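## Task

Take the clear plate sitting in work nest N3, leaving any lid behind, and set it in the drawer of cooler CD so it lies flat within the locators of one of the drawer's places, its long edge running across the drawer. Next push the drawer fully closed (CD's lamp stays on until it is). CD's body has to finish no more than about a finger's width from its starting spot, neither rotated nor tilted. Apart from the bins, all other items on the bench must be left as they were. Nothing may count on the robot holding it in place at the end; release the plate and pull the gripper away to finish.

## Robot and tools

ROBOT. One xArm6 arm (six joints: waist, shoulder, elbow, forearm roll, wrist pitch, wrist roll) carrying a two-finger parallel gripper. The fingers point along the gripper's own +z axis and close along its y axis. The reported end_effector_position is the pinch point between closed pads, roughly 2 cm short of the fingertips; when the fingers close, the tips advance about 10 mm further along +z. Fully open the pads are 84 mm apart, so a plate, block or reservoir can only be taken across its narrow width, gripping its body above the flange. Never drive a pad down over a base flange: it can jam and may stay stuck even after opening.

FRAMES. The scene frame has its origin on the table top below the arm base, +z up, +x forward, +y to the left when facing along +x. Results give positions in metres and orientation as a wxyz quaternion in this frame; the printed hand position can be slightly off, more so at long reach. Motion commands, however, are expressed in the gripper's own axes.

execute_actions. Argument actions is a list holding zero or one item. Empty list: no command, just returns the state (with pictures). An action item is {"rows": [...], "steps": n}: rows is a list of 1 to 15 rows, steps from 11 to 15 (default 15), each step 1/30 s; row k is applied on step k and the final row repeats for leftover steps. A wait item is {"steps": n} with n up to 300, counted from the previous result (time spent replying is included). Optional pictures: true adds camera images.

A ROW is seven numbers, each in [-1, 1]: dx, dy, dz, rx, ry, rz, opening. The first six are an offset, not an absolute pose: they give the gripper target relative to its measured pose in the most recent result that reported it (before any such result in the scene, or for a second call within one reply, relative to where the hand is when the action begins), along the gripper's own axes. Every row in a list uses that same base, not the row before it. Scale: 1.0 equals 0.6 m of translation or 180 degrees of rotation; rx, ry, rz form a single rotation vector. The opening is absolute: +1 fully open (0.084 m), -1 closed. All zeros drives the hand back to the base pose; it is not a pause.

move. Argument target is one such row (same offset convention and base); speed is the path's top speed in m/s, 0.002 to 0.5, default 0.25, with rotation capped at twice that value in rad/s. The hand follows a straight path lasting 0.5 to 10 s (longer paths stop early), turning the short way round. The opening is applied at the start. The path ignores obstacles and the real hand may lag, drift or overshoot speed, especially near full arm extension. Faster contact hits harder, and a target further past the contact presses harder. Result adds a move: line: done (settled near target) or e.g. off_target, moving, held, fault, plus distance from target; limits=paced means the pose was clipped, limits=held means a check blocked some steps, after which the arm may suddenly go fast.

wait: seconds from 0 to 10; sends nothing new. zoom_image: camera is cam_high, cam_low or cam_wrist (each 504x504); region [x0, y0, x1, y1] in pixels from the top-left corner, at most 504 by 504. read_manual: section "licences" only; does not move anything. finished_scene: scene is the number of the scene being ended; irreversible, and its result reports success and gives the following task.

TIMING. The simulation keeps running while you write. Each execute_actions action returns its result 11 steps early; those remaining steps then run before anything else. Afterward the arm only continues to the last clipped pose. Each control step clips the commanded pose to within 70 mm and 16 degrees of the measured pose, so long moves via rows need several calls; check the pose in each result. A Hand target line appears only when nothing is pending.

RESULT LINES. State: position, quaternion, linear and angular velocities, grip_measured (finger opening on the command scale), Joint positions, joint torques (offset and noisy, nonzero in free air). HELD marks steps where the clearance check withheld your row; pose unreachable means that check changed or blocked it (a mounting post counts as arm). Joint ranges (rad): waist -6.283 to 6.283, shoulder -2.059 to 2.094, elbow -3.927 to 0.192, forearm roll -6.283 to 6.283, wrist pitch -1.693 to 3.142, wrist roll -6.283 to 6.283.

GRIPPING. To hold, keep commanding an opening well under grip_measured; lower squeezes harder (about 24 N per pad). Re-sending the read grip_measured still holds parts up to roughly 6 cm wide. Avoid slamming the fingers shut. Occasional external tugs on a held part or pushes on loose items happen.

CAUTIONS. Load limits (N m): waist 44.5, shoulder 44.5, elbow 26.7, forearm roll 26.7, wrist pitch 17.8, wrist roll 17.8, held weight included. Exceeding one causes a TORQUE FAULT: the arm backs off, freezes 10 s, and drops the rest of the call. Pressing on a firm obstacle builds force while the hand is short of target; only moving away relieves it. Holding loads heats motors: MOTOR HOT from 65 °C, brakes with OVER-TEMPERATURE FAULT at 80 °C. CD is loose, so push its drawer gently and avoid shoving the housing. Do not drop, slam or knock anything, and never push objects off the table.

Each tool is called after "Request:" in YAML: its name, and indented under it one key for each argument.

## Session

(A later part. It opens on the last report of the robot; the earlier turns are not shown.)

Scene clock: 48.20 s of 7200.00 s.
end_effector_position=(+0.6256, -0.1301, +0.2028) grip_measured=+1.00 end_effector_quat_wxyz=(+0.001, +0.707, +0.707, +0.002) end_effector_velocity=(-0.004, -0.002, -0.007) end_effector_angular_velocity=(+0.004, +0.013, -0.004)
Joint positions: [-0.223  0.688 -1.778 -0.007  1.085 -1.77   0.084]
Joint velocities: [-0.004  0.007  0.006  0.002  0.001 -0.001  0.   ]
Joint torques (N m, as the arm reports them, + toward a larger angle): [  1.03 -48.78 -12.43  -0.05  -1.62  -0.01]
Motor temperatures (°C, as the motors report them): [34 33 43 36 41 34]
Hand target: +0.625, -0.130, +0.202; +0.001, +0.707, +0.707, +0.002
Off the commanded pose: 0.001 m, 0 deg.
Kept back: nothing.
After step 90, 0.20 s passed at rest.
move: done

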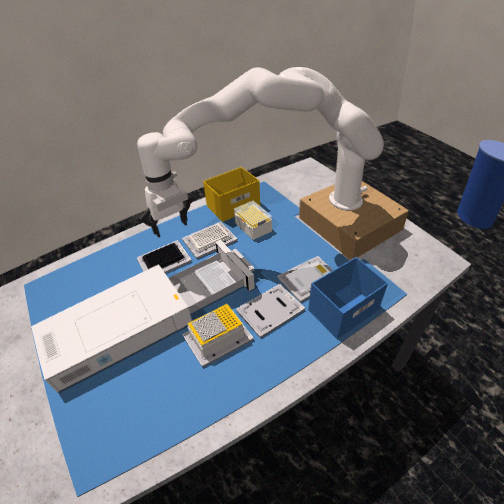

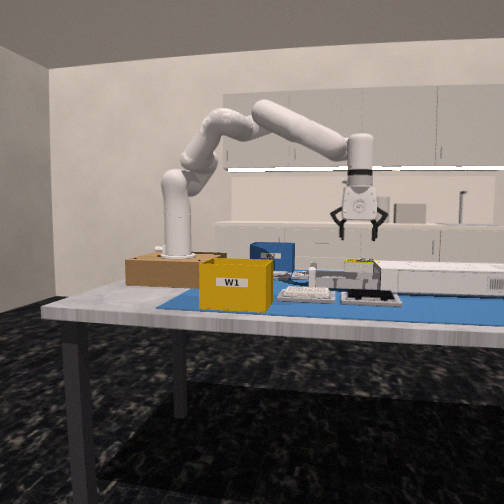

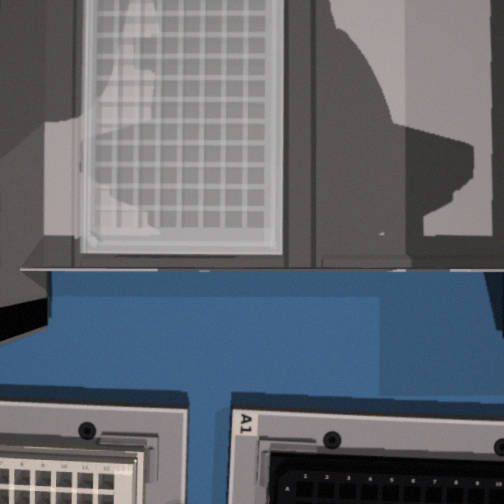

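Request:
move:
  target: [0.2135,-0.3343,0.0547,0,0,0.5,-1]
  speed: 0.3

Scene clock: 52.23 s of 7200.00 s.
end_effector_position=(+0.4247, -0.0034, +0.1692) grip_measured=-1.00 end_effector_quat_wxyz=(-0.000, +1.000, -0.000, +0.002) end_effector_velocity=(-0.001, -0.000, -0.000) end_effector_angular_velocity=(-0.003, +0.001, -0.005)
Joint positions: [-0.025  0.068 -0.746 -0.013  0.674  0.006  0.   ]
Joint velocities: [ 0.001 -0.002  0.004 -0.005 -0.001  0.009  0.   ]
Joint torques (N m, as the arm reports them, + toward a larger angle): [  1.03 -30.45 -10.88  -0.06  -1.64   0.28]
Motor temperatures (°C, as the motors report them): [34 33 43 36 41 34]
Hand target: +0.425, -0.003, +0.169; -0.000, +1.000, -0.000, +0.002
Off the commanded pose: 0.001 m, 0 deg.
Kept back: nothing.
move: done

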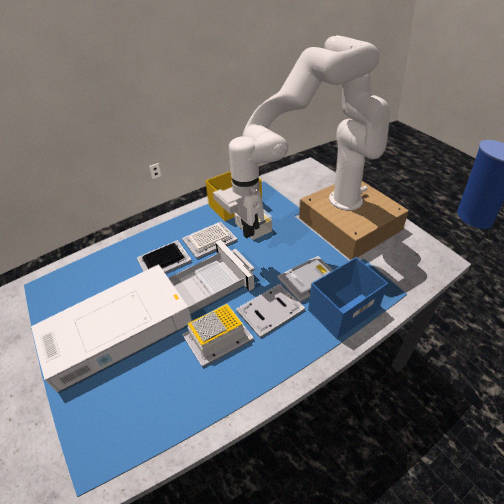

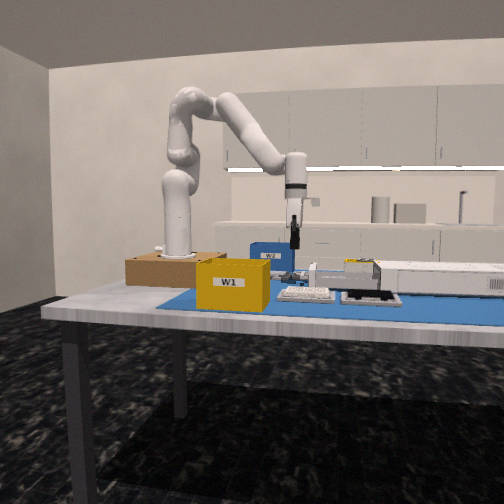

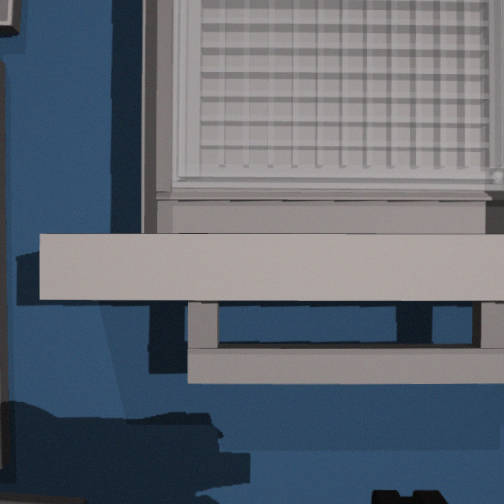

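Request:
move:
  target: [0,0,0.164,0,0,0,-1]
  speed: 0.15

Request:
move:
  target: [0.3,0,0,0,0,0,-1]
  speed: 0.04

Scene clock: 53.97 s of 7200.00 s.
end_effector_position=(+0.4255, -0.0038, +0.0711) grip_measured=-1.00 end_effector_quat_wxyz=(+0.000, +1.000, -0.000, +0.003) end_effector_velocity=(-0.004, -0.000, -0.003) end_effector_angular_velocity=(-0.001, +0.009, +0.001)
Joint positions: [-0.03   0.341 -0.734 -0.023  0.389  0.014  0.   ]
Joint velocities: [-0.001  0.005  0.004 -0.002  0.    -0.     0.   ]
Joint torques (N m, as the arm reports them, + toward a larger angle): [  1.46 -32.44  -8.02  -0.71  -1.41  -0.14]
Motor temperatures (°C, as the motors report them): [34 33 43 36 41 34]
Hand target: +0.425, -0.004, +0.071; +0.000, +1.000, -0.000, +0.002
Off the commanded pose: 0.001 m, 0 deg.
Kept back: nothing.
move: done

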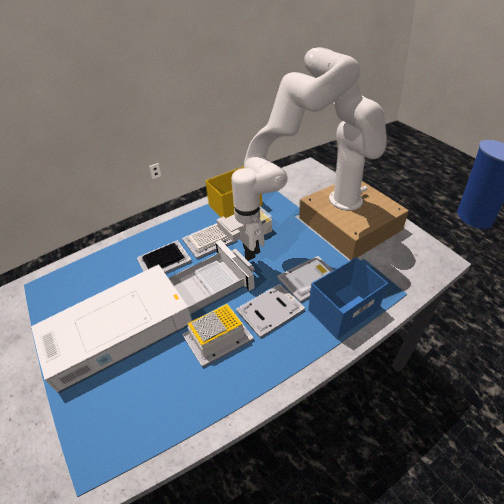

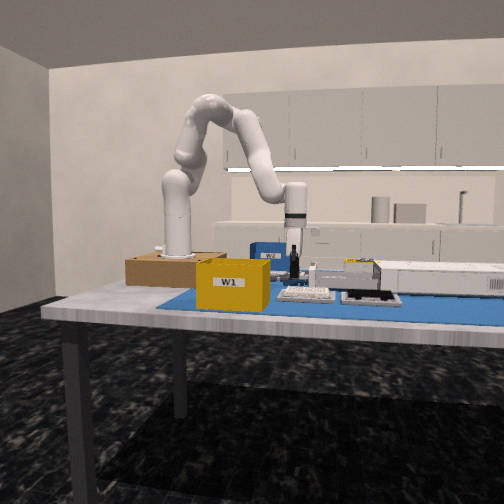

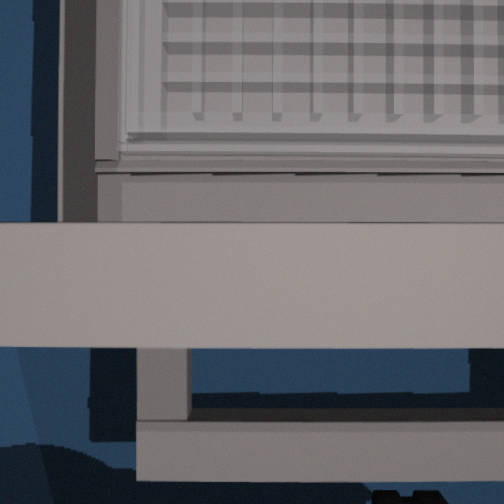

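Scene clock: 58.77 s of 7200.00 s.
end_effector_position=(+0.6053, -0.0025, +0.0720) grip_measured=-1.00 end_effector_quat_wxyz=(-0.000, +1.000, +0.000, +0.003) end_effector_velocity=(+0.001, +0.000, +0.000) end_effector_angular_velocity=(+0.001, +0.001, -0.001)
Joint positions: [-0.024  0.784 -1.53  -0.011  0.741  0.006  0.   ]
Joint velocities: [ 0.     0.001 -0.004  0.001  0.004  0.001  0.   ]
Joint torques (N m, as the arm reports them, + toward a larger angle): [  1.41 -47.89 -10.97  -0.24  -1.54   0.08]
Motor temperatures (°C, as the motors report them): [34 33 43 36 41 34]
Hand target: +0.605, -0.002, +0.072; -0.000, +1.000, +0.000, +0.003
Off the commanded pose: 0.001 m, 0 deg.
Kept back: nothing.
move: done

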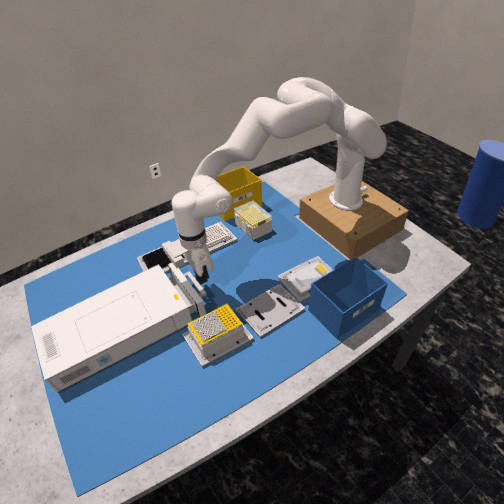

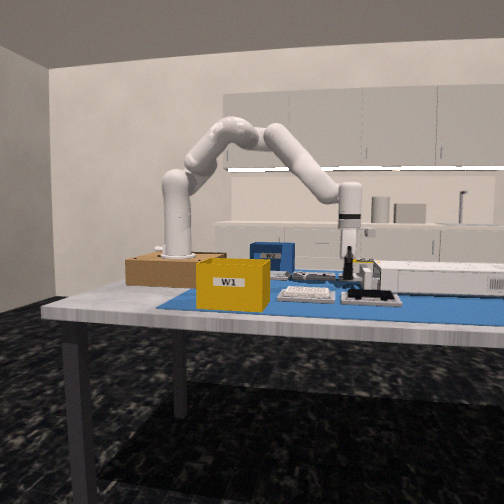

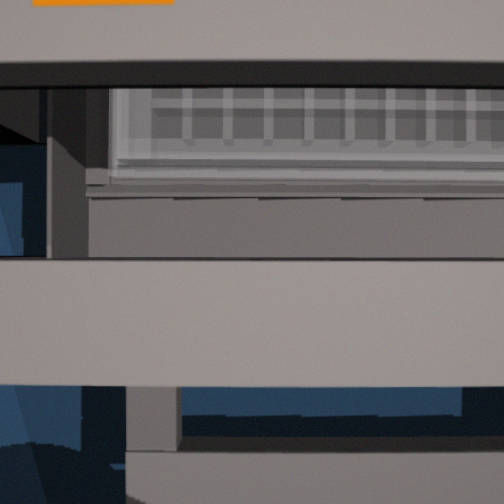

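Request:
move:
  target: [0.033,0,0,0,0,0,-1]
  speed: 0.02

Scene clock: 60.33 s of 7200.00 s.
end_effector_position=(+0.6250, -0.0024, +0.0721) grip_measured=-1.00 end_effector_quat_wxyz=(-0.000, +1.000, +0.000, +0.003) end_effector_velocity=(+0.000, +0.000, +0.000) end_effector_angular_velocity=(+0.000, +0.001, -0.000)
Joint positions: [-0.023  0.847 -1.644 -0.011  0.793  0.005  0.   ]
Joint velocities: [-0.     0.001 -0.003  0.001  0.003 -0.     0.   ]
Joint torques (N m, as the arm reports them, + toward a larger angle): [  1.58 -50.12 -11.51  -0.09  -1.57  -0.31]
Motor temperatures (°C, as the motors report them): [34 33 43 36 41 34]
Hand target: +0.625, -0.002, +0.072; -0.000, +1.000, +0.000, +0.003
Off the commanded pose: 0.000 m, 0 deg.
Kept back: nothing.
move: done

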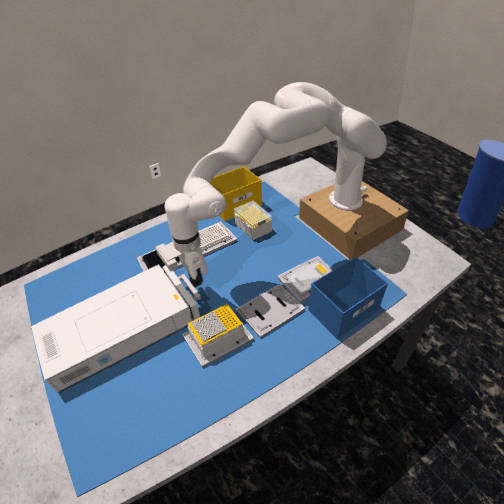

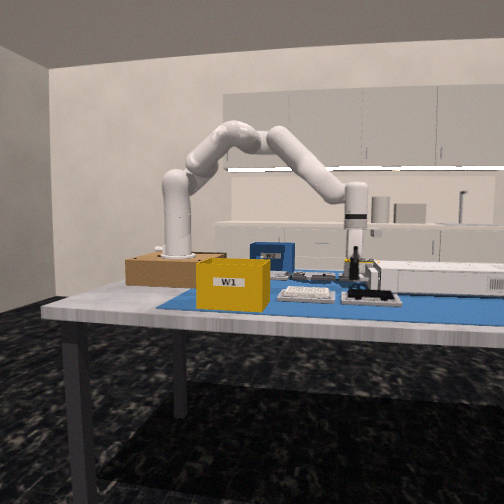

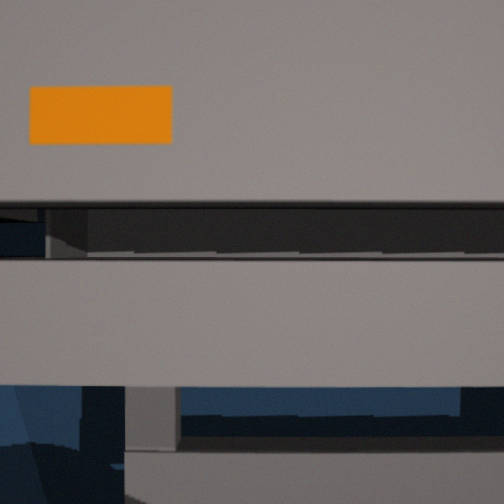

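Request:
move:
  target: [0.0105,0,0,0,0,0,-1]
  speed: 0.008

Scene clock: 61.63 s of 7200.00 s.
end_effector_position=(+0.6316, -0.0024, +0.0724) grip_measured=-1.00 end_effector_quat_wxyz=(-0.000, +1.000, +0.000, +0.003) end_effector_velocity=(-0.002, +0.001, -0.002) end_effector_angular_velocity=(+0.001, +0.007, -0.001)
Joint positions: [-0.023  0.868 -1.683 -0.01   0.81   0.005  0.   ]
Joint velocities: [0.002 0.003 0.    0.002 0.004 0.001 0.   ]
Joint torques (N m, as the arm reports them, + toward a larger angle): [  1.89 -50.4  -11.54  -0.07  -1.52  -0.29]
Motor temperatures (°C, as the motors report them): [34 33 44 36 41 34]
Hand target: +0.631, -0.002, +0.072; -0.000, +1.000, +0.000, +0.003
Off the commanded pose: 0.000 m, 0 deg.
Kept back: nothing.
move: done

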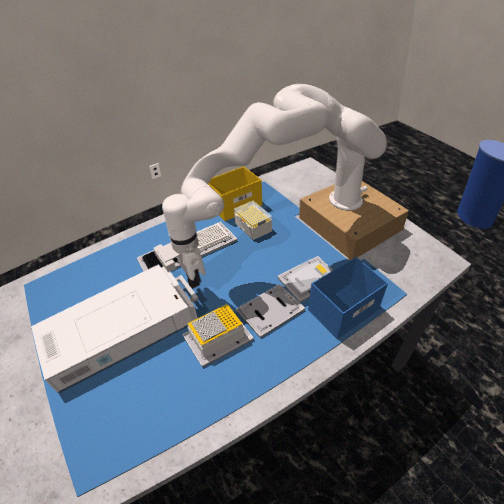

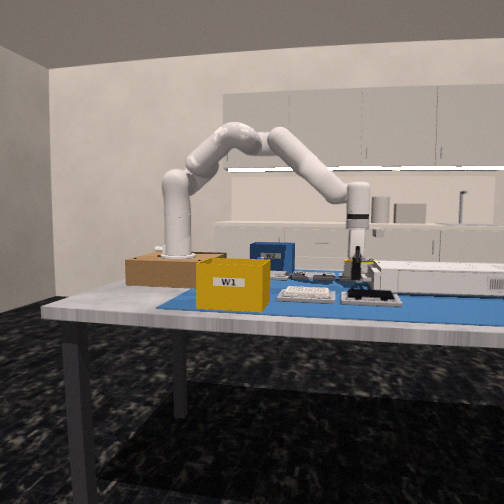

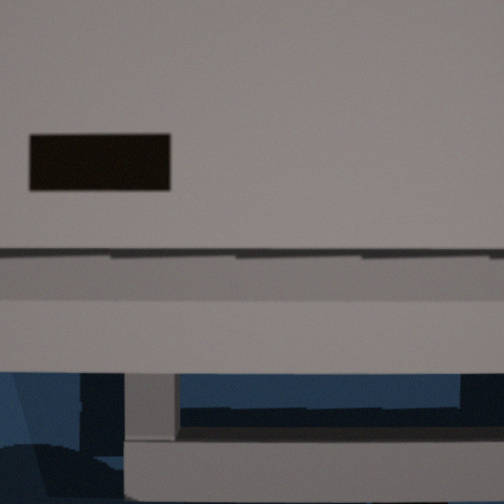

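The drawer snapped shut and the lamp is dark. Backing off and retreating.

Request:
move:
  target: [-0.06,0,0,0,0,0,-1]
  speed: 0.08

Request:
move:
  target: [-0.15,0,-0.3,0,0,0,-1]
  speed: 0.25

Request:
zoom_image:
  camera: "cam_high"
  region: [130, 240, 260, 340]

Scene clock: 62.90 s of 7200.00 s.
end_effector_position=(+0.5958, -0.0027, +0.0722) grip_measured=-1.00 end_effector_quat_wxyz=(-0.000, +1.000, -0.000, +0.003) end_effector_velocity=(-0.001, +0.000, -0.000) end_effector_angular_velocity=(-0.000, -0.000, -0.001)
Joint positions: [-0.024  0.755 -1.476 -0.012  0.716  0.006  0.   ]
Joint velocities: [ 0.    -0.002  0.006 -0.001 -0.004  0.001  0.   ]
Joint torques (N m, as the arm reports them, + toward a larger angle): [  1.23 -47.28 -10.62   0.25  -1.54   0.08]
Motor temperatures (°C, as the motors report them): [34 33 44 36 41 34]
Hand target: +0.596, -0.003, +0.072; -0.000, +1.000, -0.000, +0.003
Off the commanded pose: 0.000 m, 0 deg.
Kept back: nothing.
move: done

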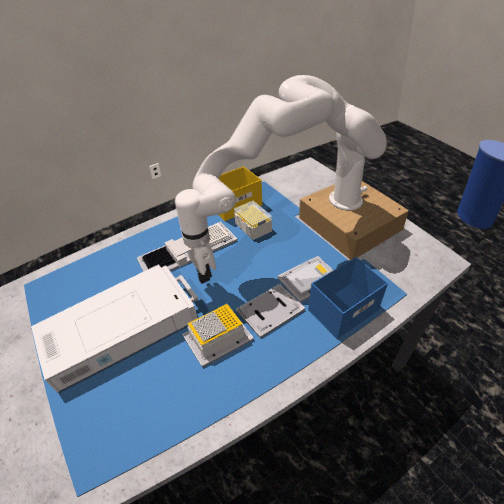

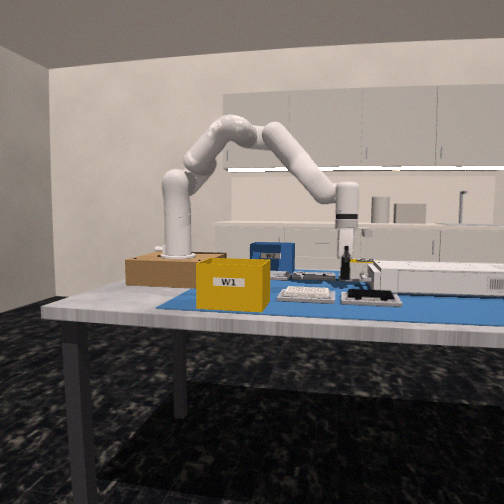

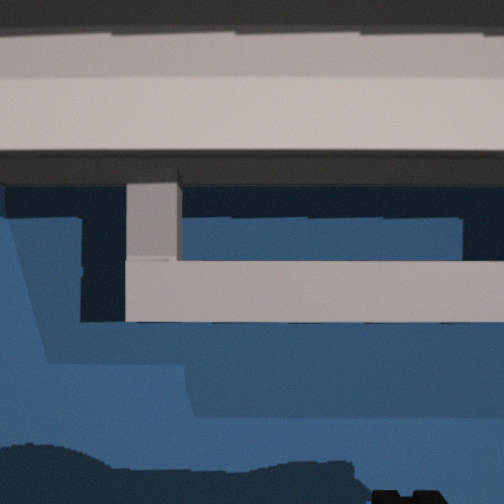

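Scene clock: 64.23 s of 7200.00 s.
end_effector_position=(+0.5045, -0.0027, +0.2510) grip_measured=-1.00 end_effector_quat_wxyz=(-0.000, +1.000, +0.000, +0.002) end_effector_velocity=(+0.003, +0.001, +0.007) end_effector_angular_velocity=(+0.002, -0.016, -0.001)
Joint positions: [-0.021  0.169 -1.144 -0.009  0.971  0.004  0.   ]
Joint velocities: [ 0.001 -0.01  -0.006  0.002 -0.     0.001  0.   ]
Joint torques (N m, as the arm reports them, + toward a larger angle): [  0.57 -36.34 -12.33   0.22  -1.57   0.01]
Motor temperatures (°C, as the motors report them): [34 33 44 36 41 34]
Hand target: +0.505, -0.003, +0.252; -0.000, +1.000, +0.000, +0.003
Off the commanded pose: 0.001 m, 0 deg.
Kept back: nothing.
move: done

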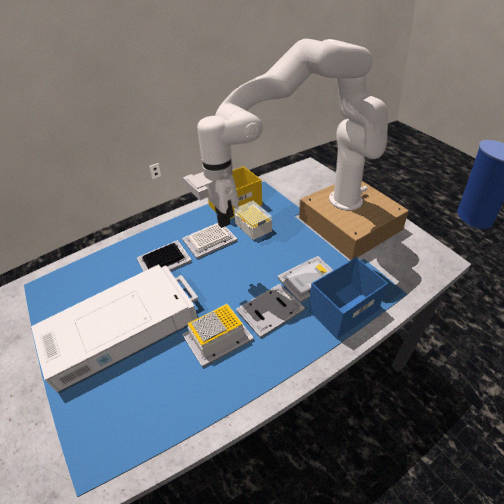

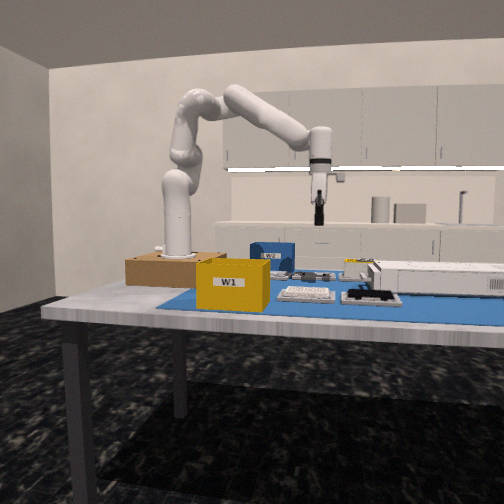

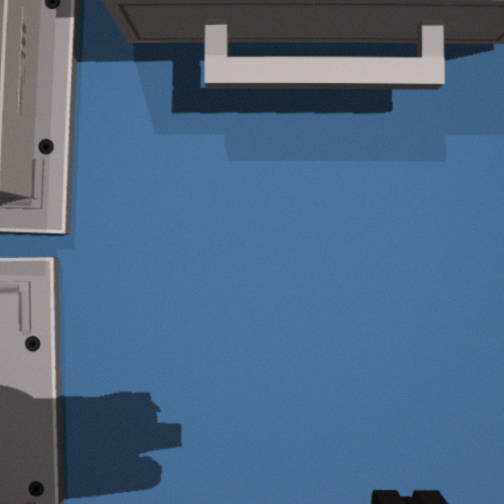

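Region (130, 240, 260, 340) of cam_high's 504x504 image, scaled by 3.877, with more detail than that image has; it fills the top 388 rows of this view, and the rest is white.

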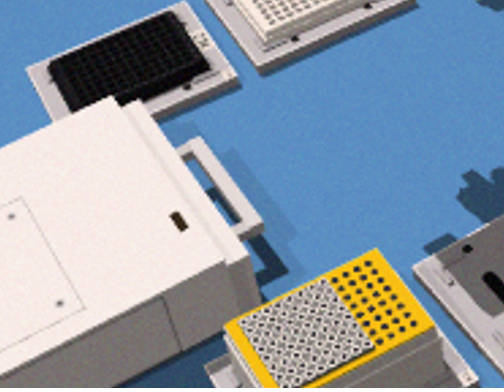

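Request:
finished_scene:
  scene: 2

The scene is finished: the task was done.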